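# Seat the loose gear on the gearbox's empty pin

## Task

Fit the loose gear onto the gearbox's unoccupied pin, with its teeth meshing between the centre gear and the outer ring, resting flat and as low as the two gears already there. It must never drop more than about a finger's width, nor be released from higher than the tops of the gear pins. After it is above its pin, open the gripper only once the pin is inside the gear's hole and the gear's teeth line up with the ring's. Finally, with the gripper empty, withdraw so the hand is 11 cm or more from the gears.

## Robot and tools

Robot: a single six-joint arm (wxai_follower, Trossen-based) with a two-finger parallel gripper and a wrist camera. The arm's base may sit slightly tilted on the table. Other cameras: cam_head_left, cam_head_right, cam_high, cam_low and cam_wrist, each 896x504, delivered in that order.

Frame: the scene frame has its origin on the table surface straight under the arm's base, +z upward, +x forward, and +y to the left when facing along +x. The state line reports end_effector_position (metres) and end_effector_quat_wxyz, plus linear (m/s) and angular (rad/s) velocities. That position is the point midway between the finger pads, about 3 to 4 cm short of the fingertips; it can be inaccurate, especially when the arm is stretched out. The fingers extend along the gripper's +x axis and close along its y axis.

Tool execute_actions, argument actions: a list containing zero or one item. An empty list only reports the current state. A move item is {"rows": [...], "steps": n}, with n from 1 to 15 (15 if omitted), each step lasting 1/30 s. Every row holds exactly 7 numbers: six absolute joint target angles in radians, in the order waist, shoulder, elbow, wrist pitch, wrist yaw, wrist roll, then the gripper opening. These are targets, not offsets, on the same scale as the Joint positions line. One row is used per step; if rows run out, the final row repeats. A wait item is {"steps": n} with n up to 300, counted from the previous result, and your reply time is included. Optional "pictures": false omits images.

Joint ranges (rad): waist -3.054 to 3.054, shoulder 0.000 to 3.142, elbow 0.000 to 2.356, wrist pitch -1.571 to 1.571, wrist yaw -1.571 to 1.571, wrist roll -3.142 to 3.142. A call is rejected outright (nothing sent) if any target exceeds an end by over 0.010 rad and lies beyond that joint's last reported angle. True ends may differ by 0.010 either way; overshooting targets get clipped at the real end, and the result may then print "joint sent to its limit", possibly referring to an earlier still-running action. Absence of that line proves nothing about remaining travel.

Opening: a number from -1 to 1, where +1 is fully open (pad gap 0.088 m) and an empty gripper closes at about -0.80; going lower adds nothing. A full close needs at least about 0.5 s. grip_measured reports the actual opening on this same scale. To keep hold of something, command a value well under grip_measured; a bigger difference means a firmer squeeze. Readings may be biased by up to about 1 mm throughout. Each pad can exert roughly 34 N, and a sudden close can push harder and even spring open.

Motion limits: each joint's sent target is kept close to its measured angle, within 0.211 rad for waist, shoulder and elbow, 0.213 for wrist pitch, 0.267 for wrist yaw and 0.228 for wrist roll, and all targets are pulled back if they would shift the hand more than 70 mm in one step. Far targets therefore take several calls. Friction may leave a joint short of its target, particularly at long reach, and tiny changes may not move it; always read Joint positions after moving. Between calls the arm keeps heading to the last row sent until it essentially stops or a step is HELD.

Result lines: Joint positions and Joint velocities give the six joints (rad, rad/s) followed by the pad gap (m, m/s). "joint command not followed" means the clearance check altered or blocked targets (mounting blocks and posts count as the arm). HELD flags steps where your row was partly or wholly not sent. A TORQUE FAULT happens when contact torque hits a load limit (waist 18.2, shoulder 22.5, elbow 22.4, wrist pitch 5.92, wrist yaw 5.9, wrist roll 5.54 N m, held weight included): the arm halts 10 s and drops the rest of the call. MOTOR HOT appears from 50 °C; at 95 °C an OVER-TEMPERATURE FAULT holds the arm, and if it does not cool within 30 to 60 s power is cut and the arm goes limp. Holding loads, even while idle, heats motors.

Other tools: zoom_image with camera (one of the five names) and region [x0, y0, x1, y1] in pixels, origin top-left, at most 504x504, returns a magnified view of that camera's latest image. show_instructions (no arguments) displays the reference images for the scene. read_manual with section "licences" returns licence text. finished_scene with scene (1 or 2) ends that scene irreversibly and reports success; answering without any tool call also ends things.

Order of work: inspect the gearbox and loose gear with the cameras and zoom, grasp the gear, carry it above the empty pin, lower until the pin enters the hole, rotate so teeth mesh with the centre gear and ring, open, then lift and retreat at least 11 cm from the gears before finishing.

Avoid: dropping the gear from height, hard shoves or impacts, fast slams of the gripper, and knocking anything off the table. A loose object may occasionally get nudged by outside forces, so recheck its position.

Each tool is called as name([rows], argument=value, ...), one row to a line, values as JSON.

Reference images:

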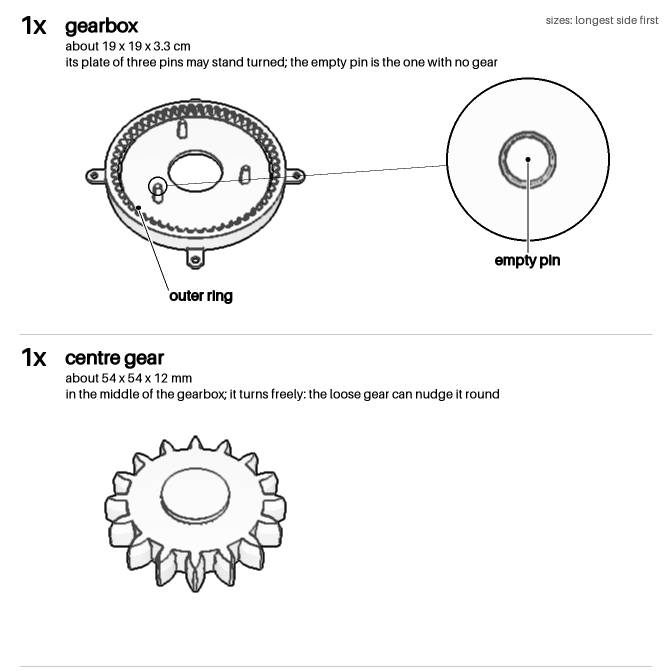

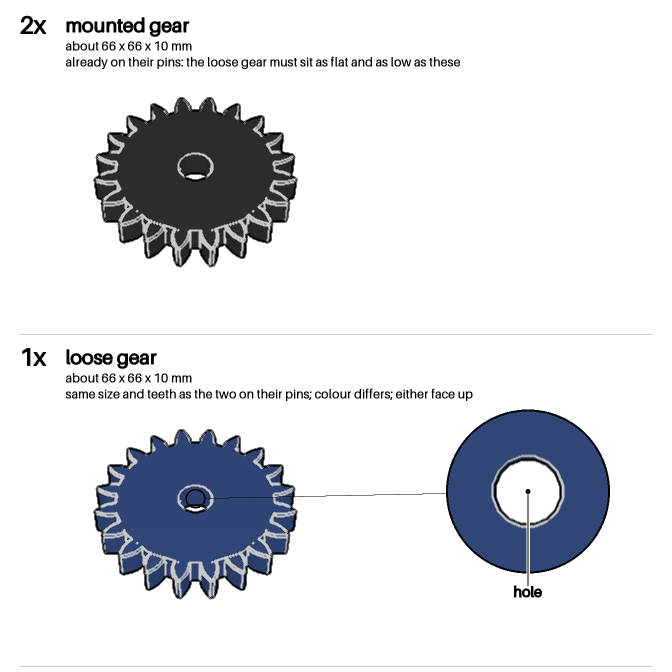

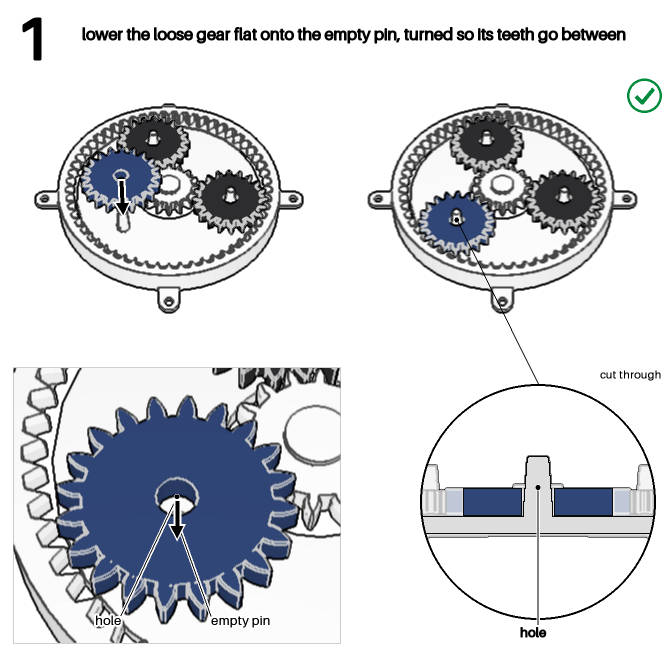

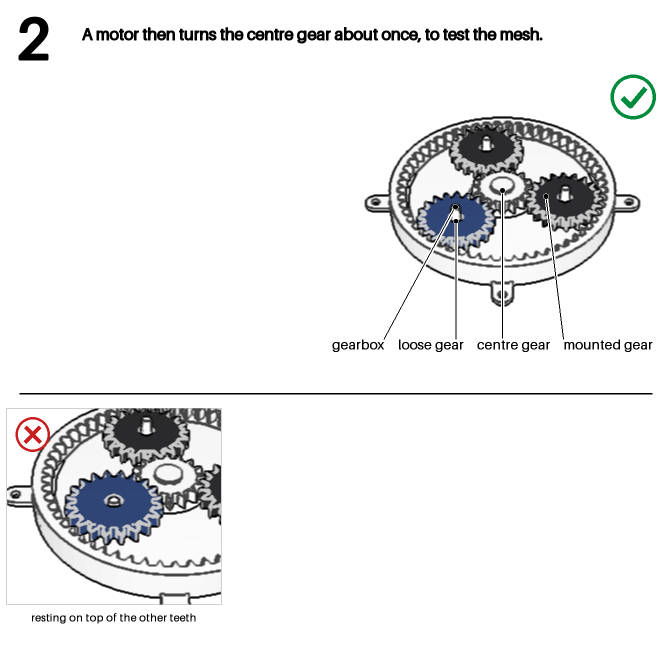

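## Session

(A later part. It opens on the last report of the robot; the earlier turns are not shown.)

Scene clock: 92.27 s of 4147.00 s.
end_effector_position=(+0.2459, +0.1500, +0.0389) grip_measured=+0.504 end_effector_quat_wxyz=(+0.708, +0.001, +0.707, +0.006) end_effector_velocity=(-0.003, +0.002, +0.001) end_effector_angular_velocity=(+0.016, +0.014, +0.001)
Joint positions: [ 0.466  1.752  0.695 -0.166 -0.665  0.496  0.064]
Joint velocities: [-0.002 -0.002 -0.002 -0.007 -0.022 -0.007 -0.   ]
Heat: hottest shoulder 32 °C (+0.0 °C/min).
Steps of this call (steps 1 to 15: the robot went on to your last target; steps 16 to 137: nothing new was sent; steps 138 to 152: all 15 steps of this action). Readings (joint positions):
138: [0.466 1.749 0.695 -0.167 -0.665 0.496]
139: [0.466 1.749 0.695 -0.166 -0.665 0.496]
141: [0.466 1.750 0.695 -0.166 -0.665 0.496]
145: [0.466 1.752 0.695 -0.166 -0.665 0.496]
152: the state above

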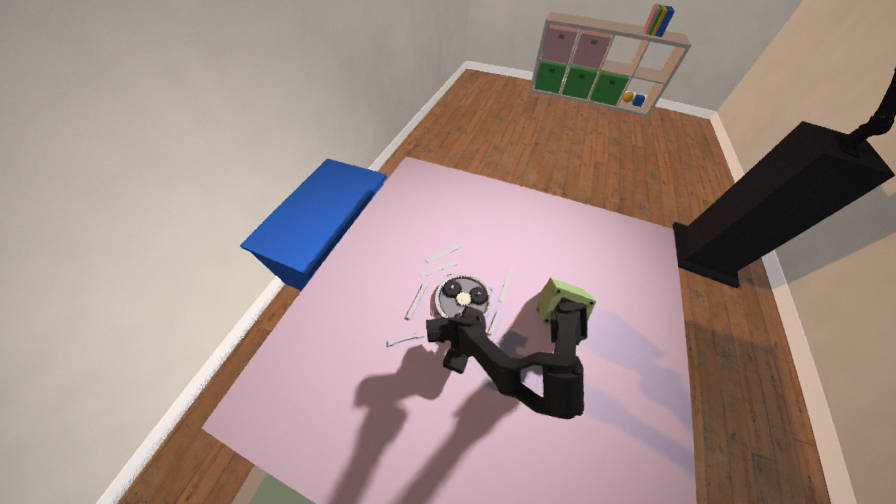

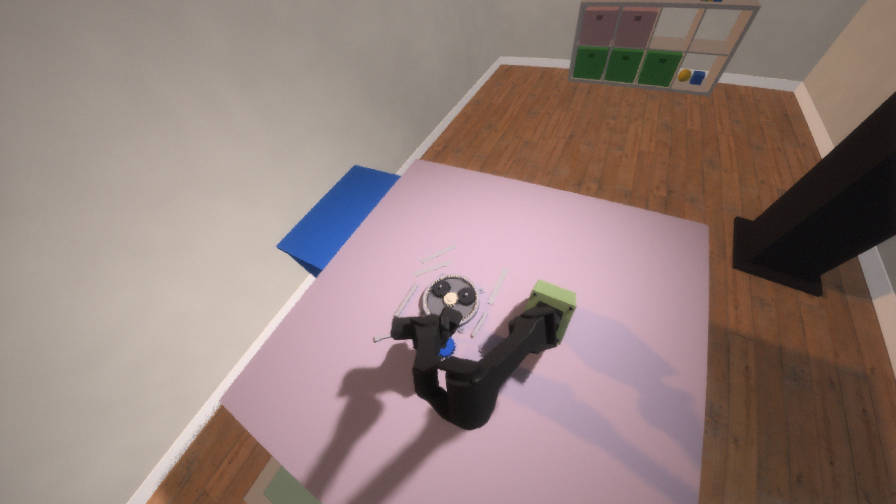

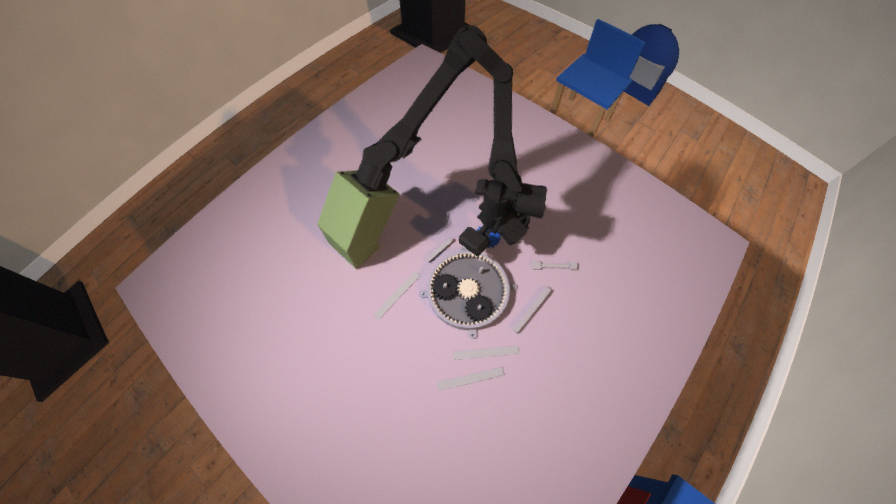

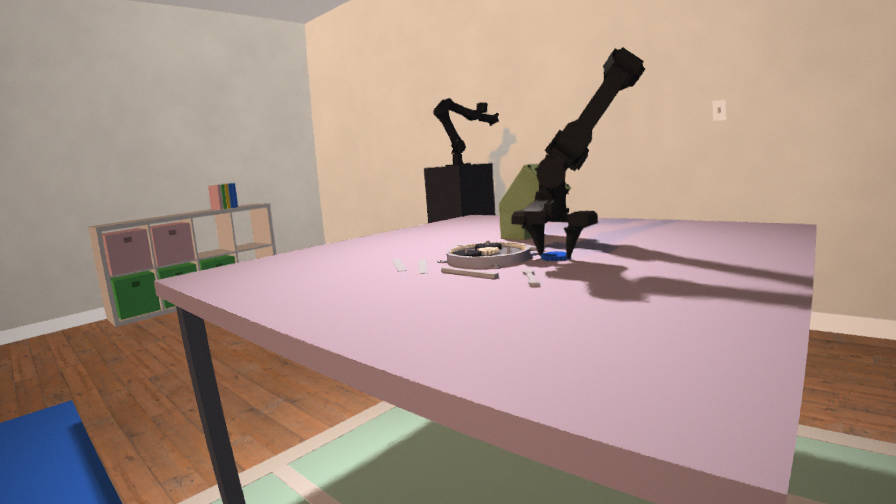

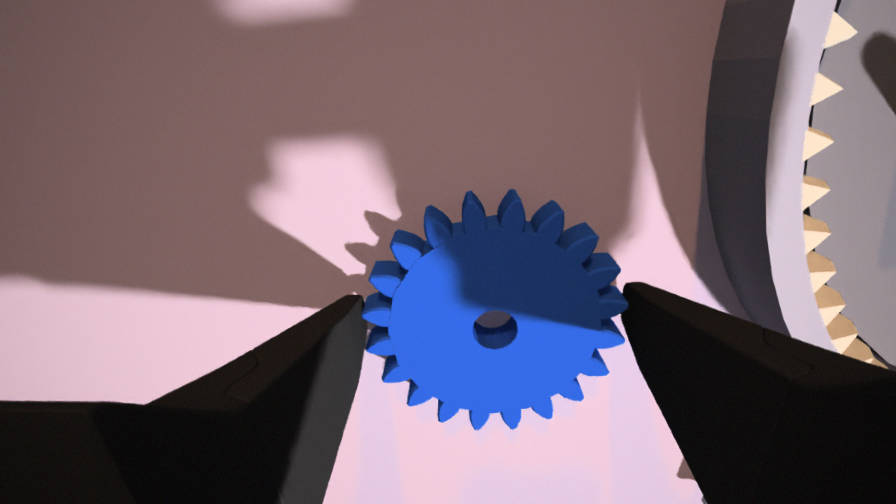

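execute_actions([
  {"rows":[[0.44,1.725,0.71,-0.235,-0.667,0.48,0.2],[0.44,1.725,0.71,-0.235,-0.667,0.48,0.2],[0.41,1.69,0.73,-0.30,-0.675,0.4,0.2],[0.41,1.69,0.73,-0.30,-0.675,0.4,0.2],[0.37,1.65,0.76,-0.40,-0.685,0.3,0.2],[0.37,1.65,0.76,-0.40,-0.685,0.2,0.2],[0.32,1.61,0.79,-0.52,-0.70,0.0,0.2],[0.32,1.61,0.79,-0.52,-0.70,-0.2,0.2],[0.32,1.61,0.79,-0.52,-0.70,-0.5,0.2],[0.32,1.61,0.79,-0.52,-0.70,-0.9,0.2]]},
], pictures=false)

execute_actions([
  {"rows":[[0.28,1.67,0.82,-0.53,-0.705,-1.2,0.2],[0.28,1.67,0.82,-0.53,-0.705,-1.2,0.2],[0.22,1.75,0.86,-0.54,-0.71,-1.5,0.2],[0.22,1.75,0.86,-0.54,-0.71,-1.5,0.2],[0.15,1.84,0.9,-0.55,-0.72,-1.73,0.2],[0.15,1.84,0.9,-0.55,-0.72,-1.73,0.2],[0.075,1.94,0.935,-0.53,-0.73,-1.73,0.2]]},
], pictures=false)

execute_actions([
  {"steps":20},
])

Scene clock: 105.80 s of 4147.00 s.
end_effector_position=(+0.2504, +0.1491, +0.0931) grip_measured=+0.504 end_effector_quat_wxyz=(+0.691, -0.136, +0.697, +0.135) end_effector_velocity=(-0.029, -0.014, +0.008) end_effector_angular_velocity=(-0.027, +0.118, +1.346)
Joint positions: [ 0.332  1.627  0.779 -0.498 -0.694 -0.06   0.064]
Joint velocities: [-0.032 -0.017 -0.002 -0.198 -0.007 -1.487 -0.   ]
Heat: hottest shoulder 32 °C (-1.0 °C/min).
Steps of this call (steps 1 to 15: the robot went on to your last target; steps 16 to 391: nothing new was sent; steps 392 to 406: all 15 steps of this action). Readings (joint positions):
392: [0.465 1.753 0.695 -0.172 -0.664 0.497]
393: [0.462 1.753 0.697 -0.188 -0.664 0.496]
395: [0.448 1.742 0.702 -0.235 -0.665 0.463]
399: [0.386 1.682 0.742 -0.381 -0.681 0.287]
406: the state above

Scene clock: 106.30 s of 4147.00 s.
end_effector_position=(+0.2984, +0.0716, +0.0982) grip_measured=+0.504 end_effector_quat_wxyz=(+0.650, -0.286, +0.645, +0.283) end_effector_velocity=(+0.021, -0.007, +0.002) end_effector_angular_velocity=(+0.038, -0.007, +1.457)
Joint positions: [ 0.089  1.918  0.917 -0.531 -0.724 -0.807  0.064]
Joint velocities: [-0.042  0.085  0.085 -0.022 -0.051 -1.502 -0.   ]
Heat: hottest shoulder 32 °C (-1.0 °C/min).
Steps of this call (steps 1 to 15: all 15 steps of this action). Readings (joint positions):
1: [0.328 1.629 0.782 -0.507 -0.697 -0.110]
2: [0.320 1.634 0.788 -0.513 -0.699 -0.160]
4: [0.290 1.665 0.813 -0.524 -0.706 -0.261]
8: [0.180 1.801 0.882 -0.532 -0.719 -0.459]
15: the state above

Scene clock: 106.97 s of 4147.00 s.
end_effector_position=(+0.3012, +0.0693, +0.0985) grip_measured=+0.504 end_effector_quat_wxyz=(-0.471, +0.533, -0.465, -0.527) end_effector_velocity=(-0.002, +0.002, -0.000) end_effector_angular_velocity=(+0.017, +0.008, +0.379)
Joint positions: [ 0.081  1.93   0.927 -0.531 -0.727 -1.682  0.064]
Joint velocities: [-0.002  0.002 -0.002 -0.007 -0.022 -0.388  0.   ]
Heat: hottest shoulder 32 °C (-1.0 °C/min).
Steps of this call (steps 1 to 20: the robot went on to your last target). Readings (joint positions):
1: [0.088 1.921 0.920 -0.531 -0.725 -0.856]
2: [0.087 1.922 0.922 -0.531 -0.726 -0.906]
4: [0.085 1.925 0.925 -0.531 -0.726 -1.005]
8: [0.082 1.928 0.926 -0.531 -0.727 -1.206]
20: the state above

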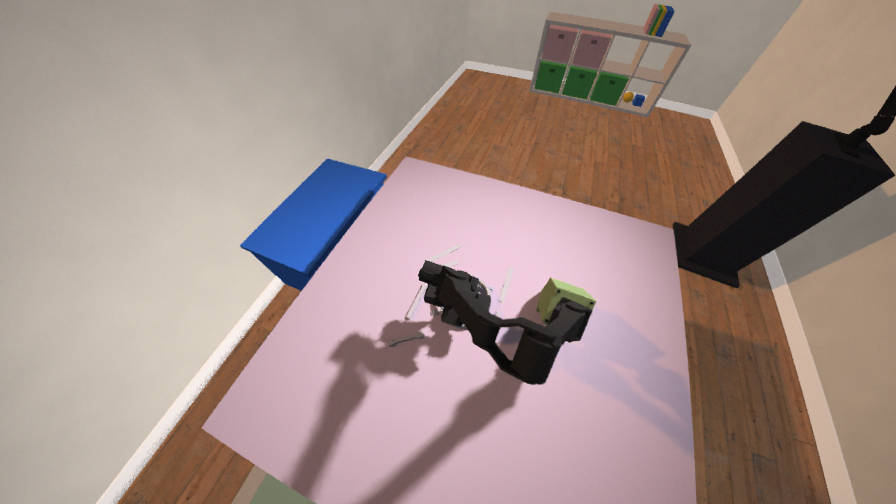

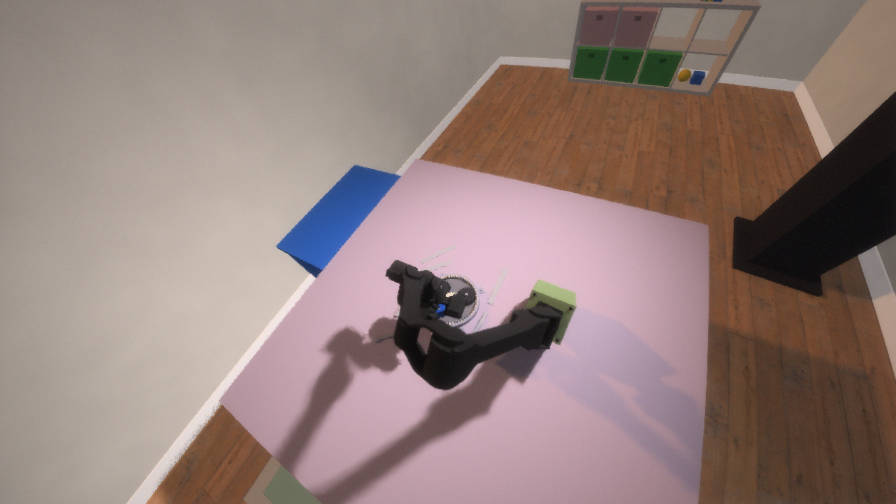

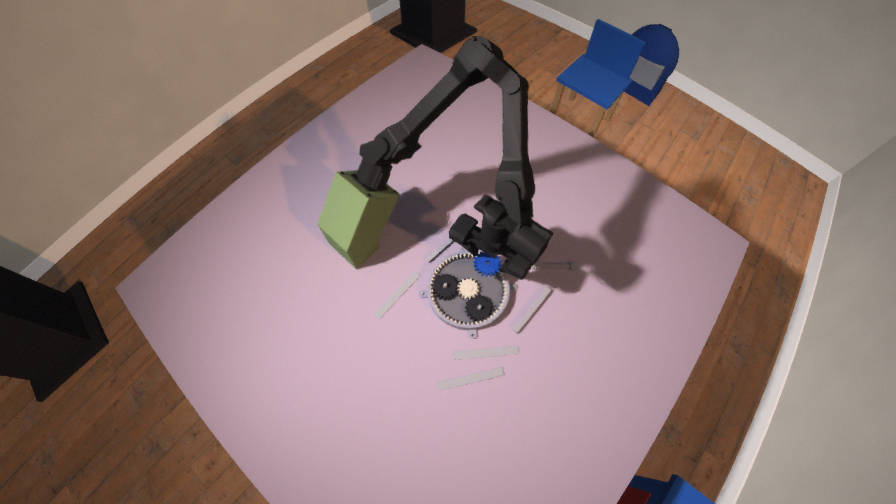

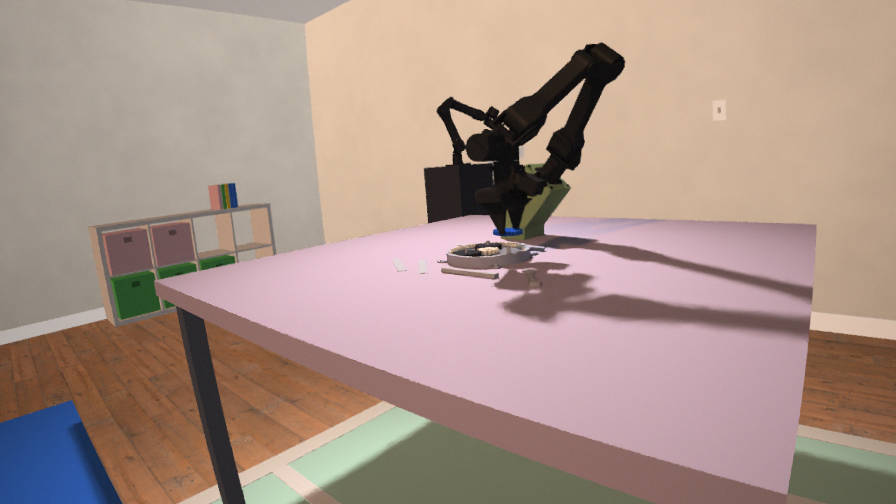

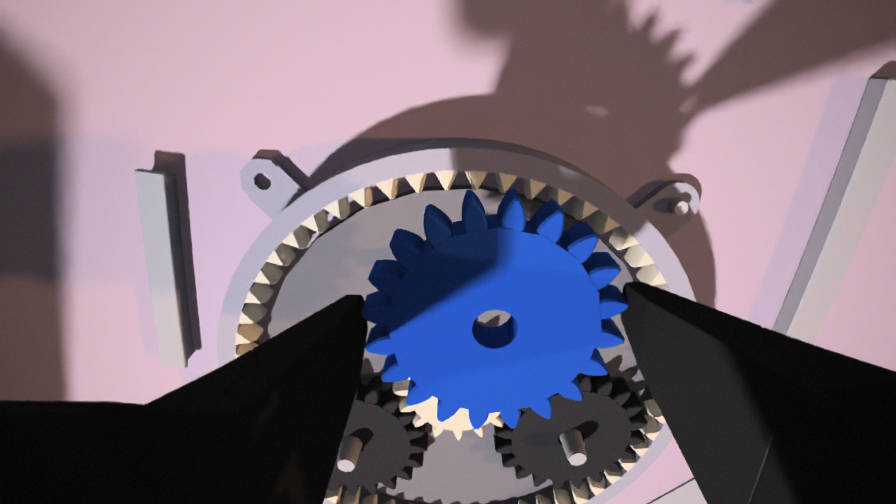

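execute_actions([
  {"rows":[[0.095,1.943,0.905,-0.48,-0.73,-1.71,0.2],[0.095,1.943,0.905,-0.48,-0.73,-1.71,0.2],[0.095,1.943,0.905,-0.48,-0.73,-1.71,0.2],[0.112,1.946,0.876,-0.432,-0.73,-1.70,0.2]]},
])

zoom_image(camera="cam_low", region=[420,190,580,280])

zoom_image(camera="cam_high", region=[410,210,570,340])

Scene clock: 124.17 s of 4147.00 s.
end_effector_position=(+0.2985, +0.0700, +0.0858) grip_measured=+0.504 end_effector_quat_wxyz=(-0.454, +0.553, -0.441, -0.541) end_effector_velocity=(-0.003, -0.000, -0.001) end_effector_angular_velocity=(+0.007, +0.001, -0.011)
Joint positions: [ 0.111  1.937  0.883 -0.437 -0.728 -1.705  0.064]
Joint velocities: [-0.002 -0.002 -0.012  0.007 -0.007  0.007  0.   ]
Heat: hottest waist 34 °C (+1.0 °C/min).
Steps of this call (steps 1 to 30: the robot went on to your last target; steps 31 to 501: nothing new was sent; steps 502 to 516: all 15 steps of this action). Readings (joint positions):
502: [0.081 1.933 0.927 -0.524 -0.727 -1.726]
503: [0.082 1.933 0.924 -0.512 -0.728 -1.726]
505: [0.088 1.933 0.917 -0.492 -0.728 -1.719]
509: [0.106 1.935 0.893 -0.454 -0.728 -1.710]
516: the state above

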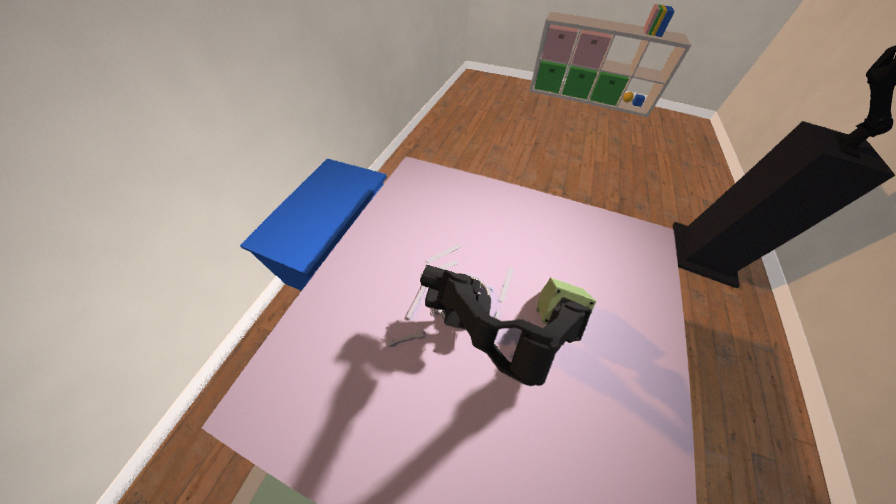

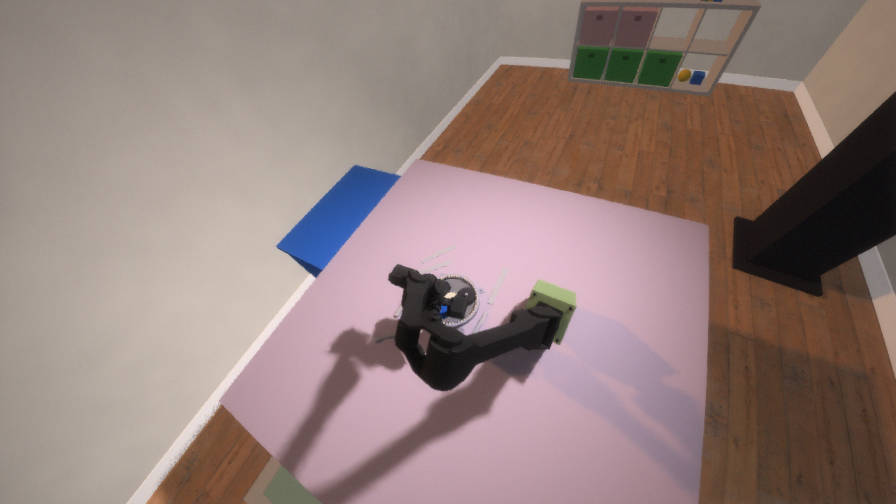

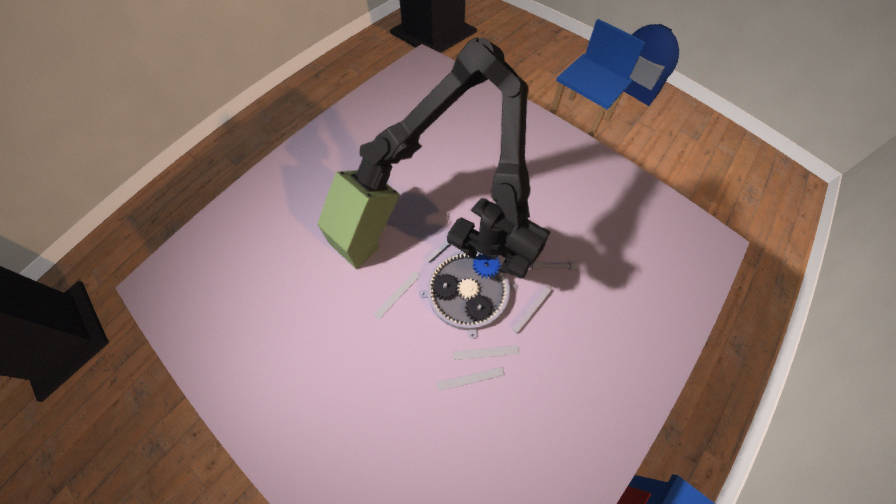

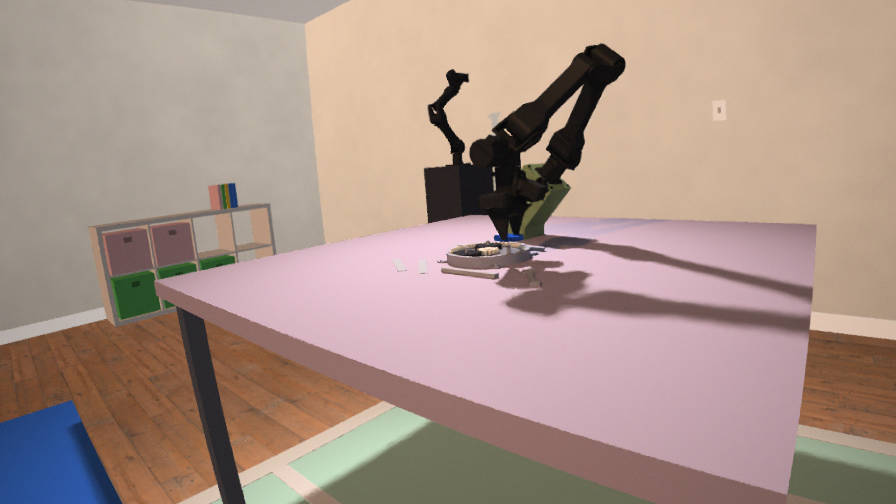

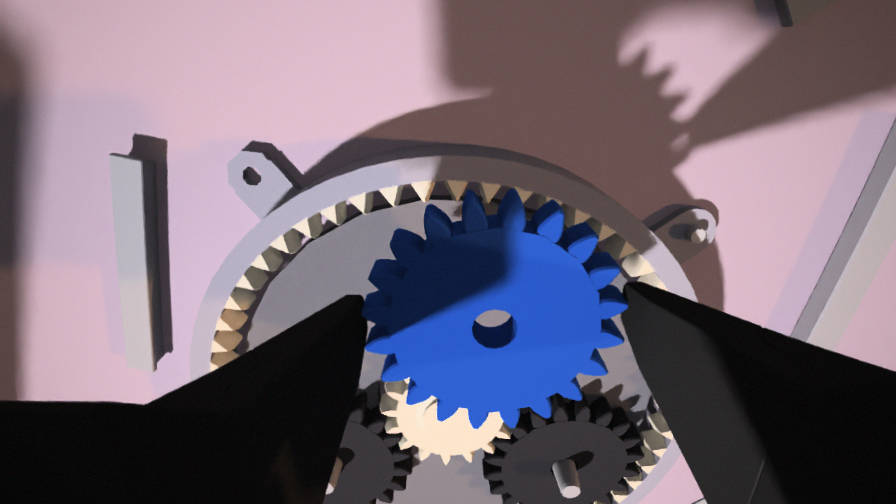

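Region (420, 190, 580, 280) of cam_low's 896x504 image, scaled by 3.150, with more detail than that image has; it fills the top 284 rows of this view, and the rest is white.

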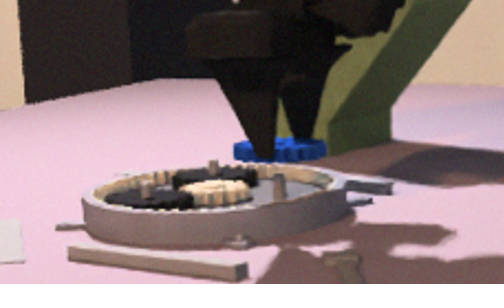

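Region (410, 210, 570, 340) of cam_high's 896x504 image, scaled by 3.150, with more detail than that image has; it fills the top 410 rows of this view, and the rest is white.

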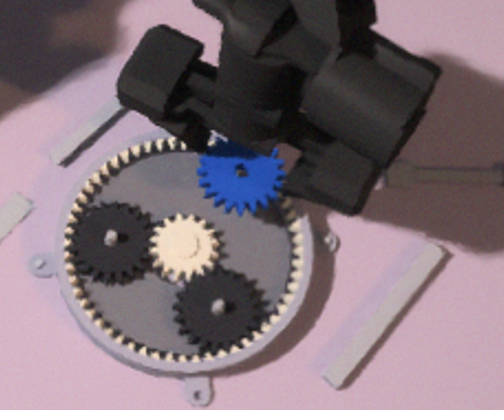

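execute_actions([
  {"rows":[[0.115,1.946,0.85,-0.405,-0.73,-1.70,0.2],[0.115,1.946,0.85,-0.405,-0.73,-1.70,0.2],[0.118,1.946,0.827,-0.378,-0.73,-1.70,0.2]]},
])

zoom_image(camera="cam_low", region=[420,190,580,280])

Scene clock: 133.40 s of 4147.00 s.
end_effector_position=(+0.2893, +0.0655, +0.0784) grip_measured=+0.504 end_effector_quat_wxyz=(-0.452, +0.555, -0.439, -0.543) end_effector_velocity=(-0.005, -0.002, +0.000) end_effector_angular_velocity=(+0.006, +0.008, -0.009)
Joint positions: [ 0.117  1.939  0.834 -0.381 -0.728 -1.704  0.064]
Joint velocities: [-0.007 -0.002 -0.012 -0.007 -0.007 -0.007  0.   ]
Heat: hottest waist 34 °C (+2.0 °C/min).
Steps of this call (steps 1 to 15: the robot went on to your last target; steps 16 to 262: nothing new was sent; steps 263 to 277: all 15 steps of this action). Readings (joint positions):
263: [0.112 1.938 0.878 -0.428 -0.728 -1.704]
264: [0.112 1.939 0.874 -0.422 -0.728 -1.704]
266: [0.114 1.939 0.859 -0.405 -0.728 -1.704]
270: [0.117 1.939 0.838 -0.390 -0.728 -1.704]
277: the state above

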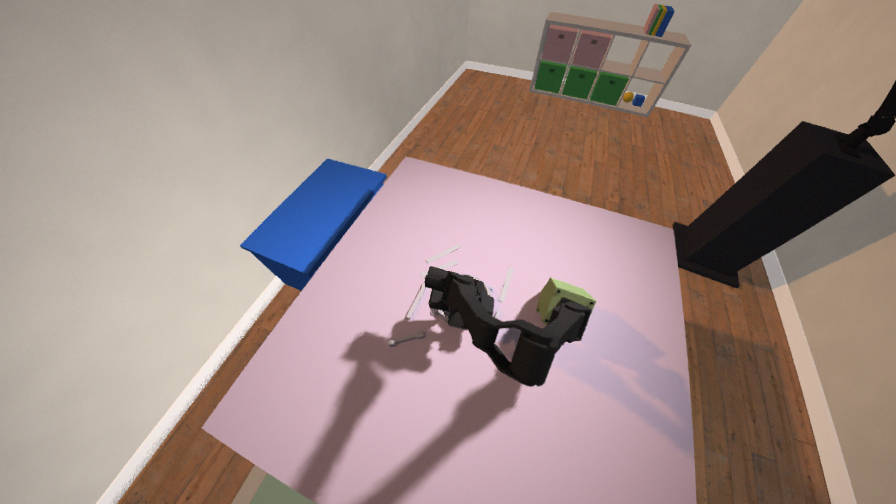

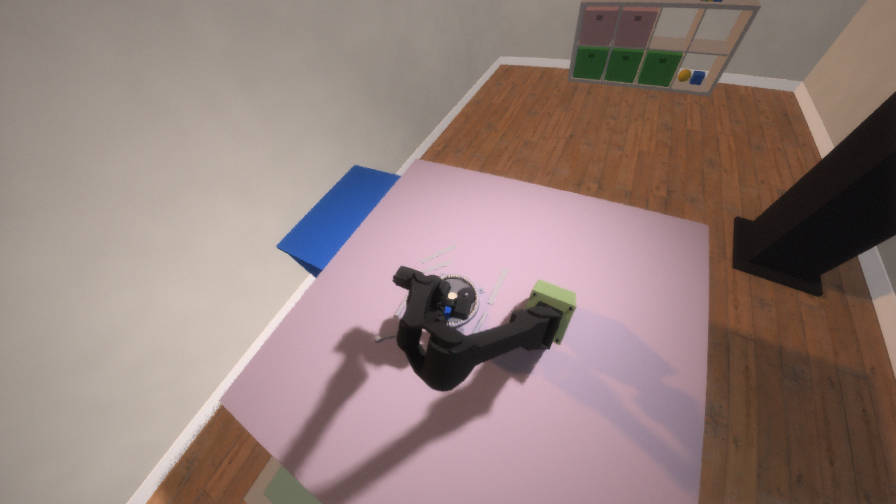

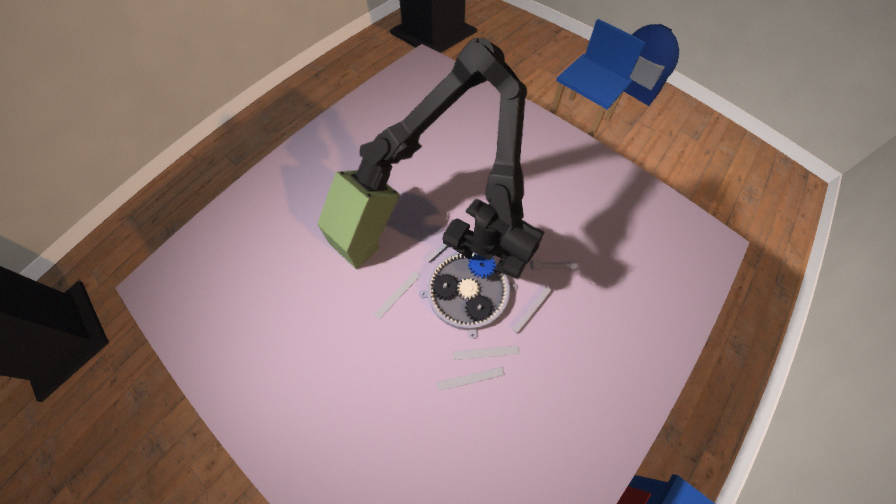

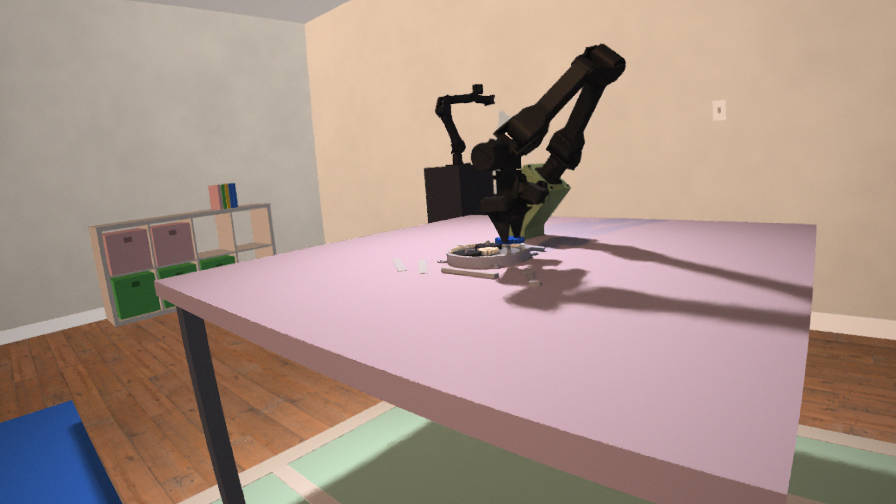

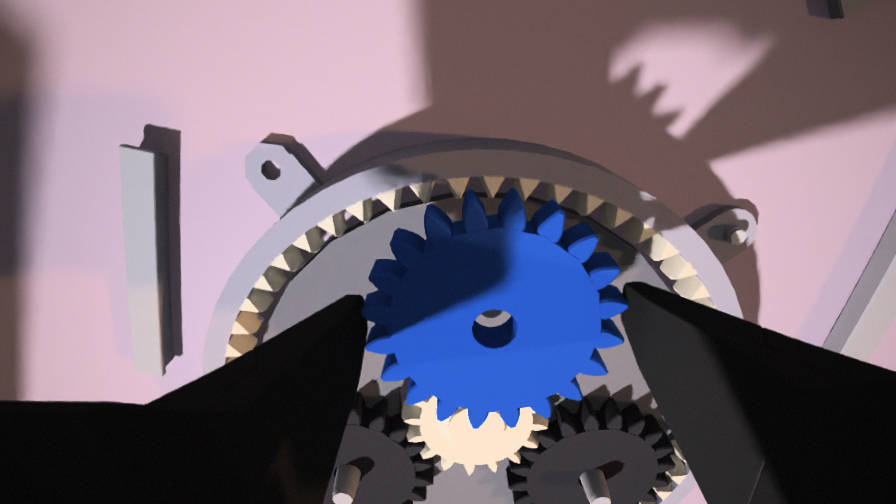

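Region (420, 190, 580, 280) of cam_low's 896x504 image, scaled by 3.150, with more detail than that image has; it fills the top 284 rows of this view, and the rest is white.

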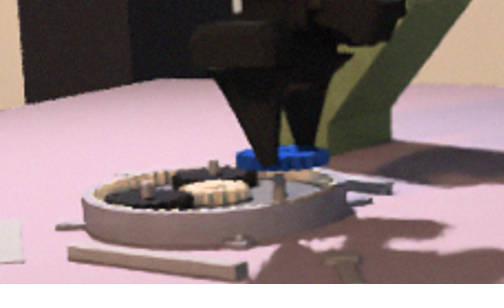

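zoom_image(camera="cam_wrist", region=[430,280,560,370])

Region (430, 280, 560, 370) of cam_wrist's 896x504 image, scaled by 3.877, with more detail than that image has; it fills the top 349 rows of this view, and the rest is white.

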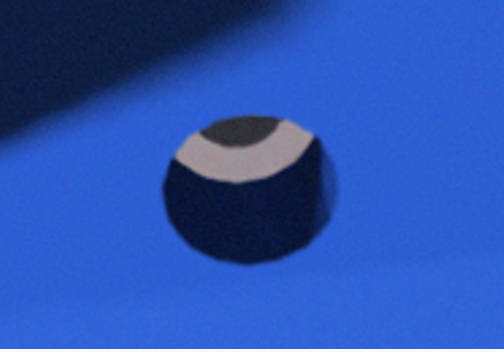

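execute_actions([
  {"rows":[[0.131,1.957,0.819,-0.347,-0.728,-1.69,0.2],[0.131,1.957,0.819,-0.347,-0.728,-1.69,0.2],[0.131,1.957,0.819,-0.347,-0.728,-1.69,0.2],[0.131,1.957,0.819,-0.347,-0.728,-1.69,0.2],[0.131,1.957,0.819,-0.347,-0.728,-1.69,0.2],[0.145,1.968,0.81,-0.316,-0.726,-1.68,0.2]]},
])

zoom_image(camera="cam_low", region=[420,190,580,280])

Scene clock: 142.67 s of 4147.00 s.
end_effector_position=(+0.2904, +0.0662, +0.0710) grip_measured=+0.504 end_effector_quat_wxyz=(-0.451, +0.560, -0.432, -0.544) end_effector_velocity=(+0.008, -0.000, +0.001) end_effector_angular_velocity=(-0.005, -0.033, +0.033)
Joint positions: [ 0.135  1.951  0.819 -0.323 -0.728 -1.685  0.064]
Joint velocities: [-0.002 -0.002  0.002  0.037  0.007 -0.007 -0.   ]
Heat: hottest waist 34 °C (+2.0 °C/min).
Steps of this call (steps 1 to 15: the robot went on to your last target; steps 16 to 263: nothing new was sent; steps 264 to 278: all 15 steps of this action). Readings (joint positions):
264: [0.118 1.940 0.831 -0.375 -0.728 -1.702]
265: [0.120 1.941 0.829 -0.368 -0.728 -1.701]
267: [0.125 1.944 0.828 -0.360 -0.728 -1.698]
271: [0.135 1.951 0.821 -0.337 -0.728 -1.690]
278: the state above

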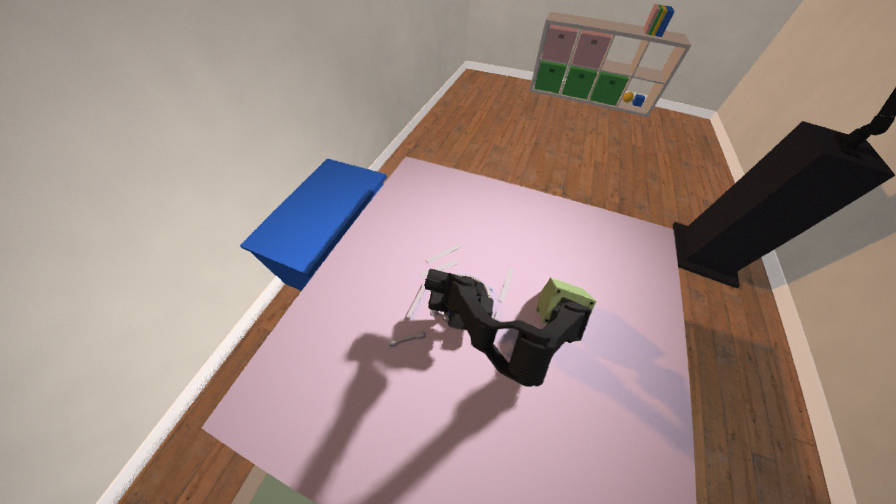

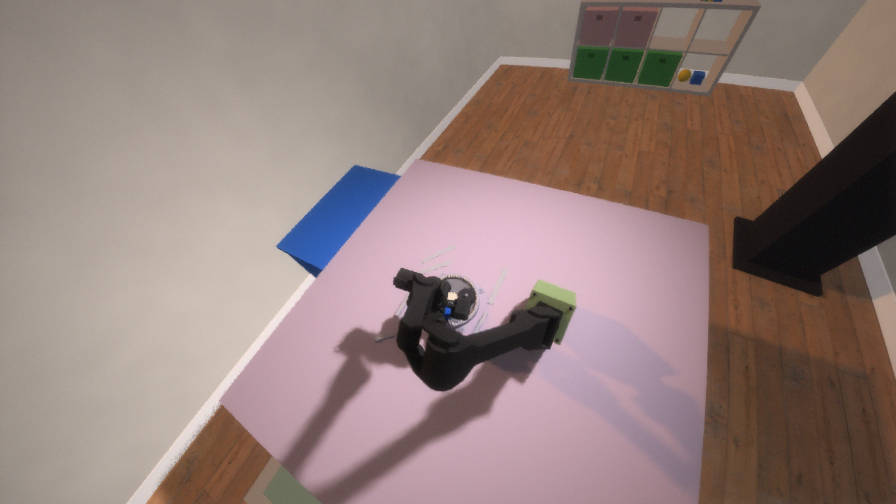

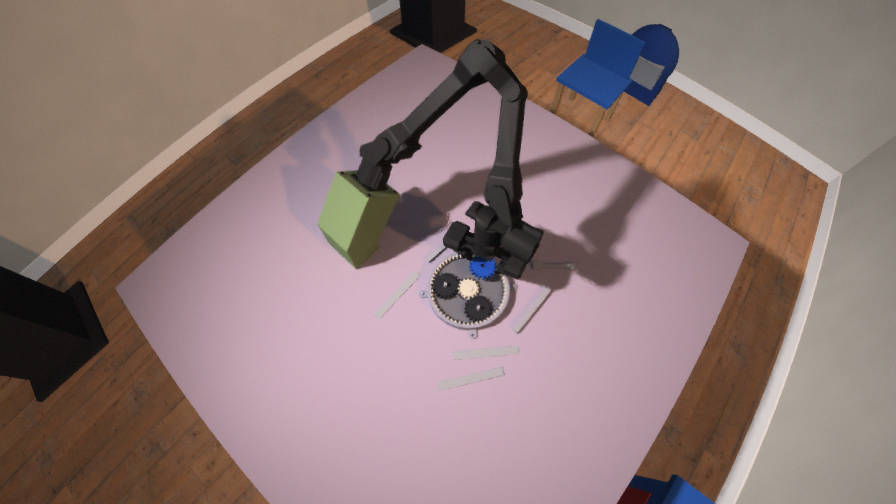

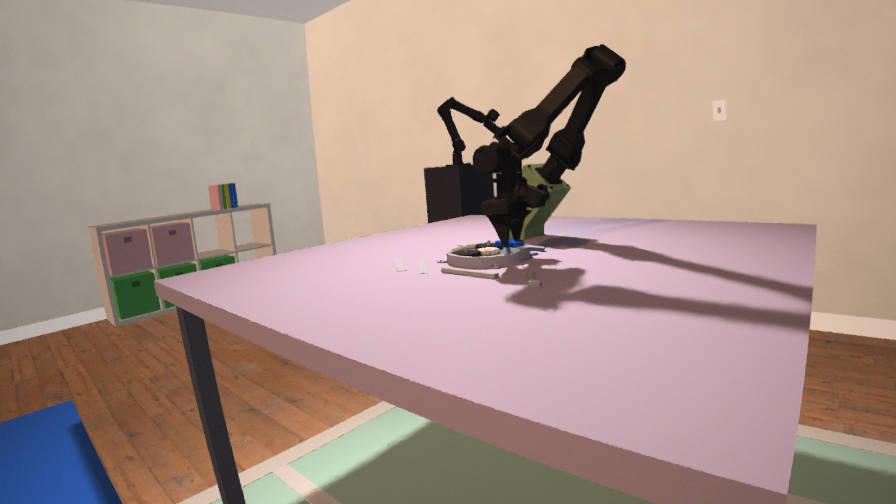

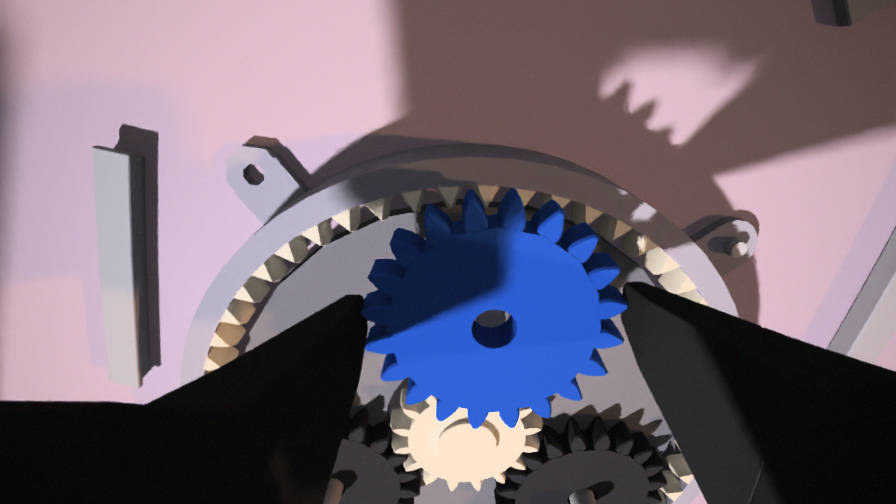

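Region (420, 190, 580, 280) of cam_low's 896x504 image, scaled by 3.150, with more detail than that image has; it fills the top 284 rows of this view, and the rest is white.

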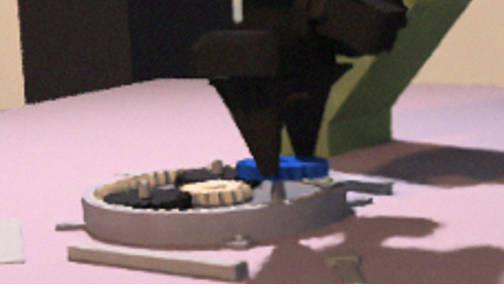

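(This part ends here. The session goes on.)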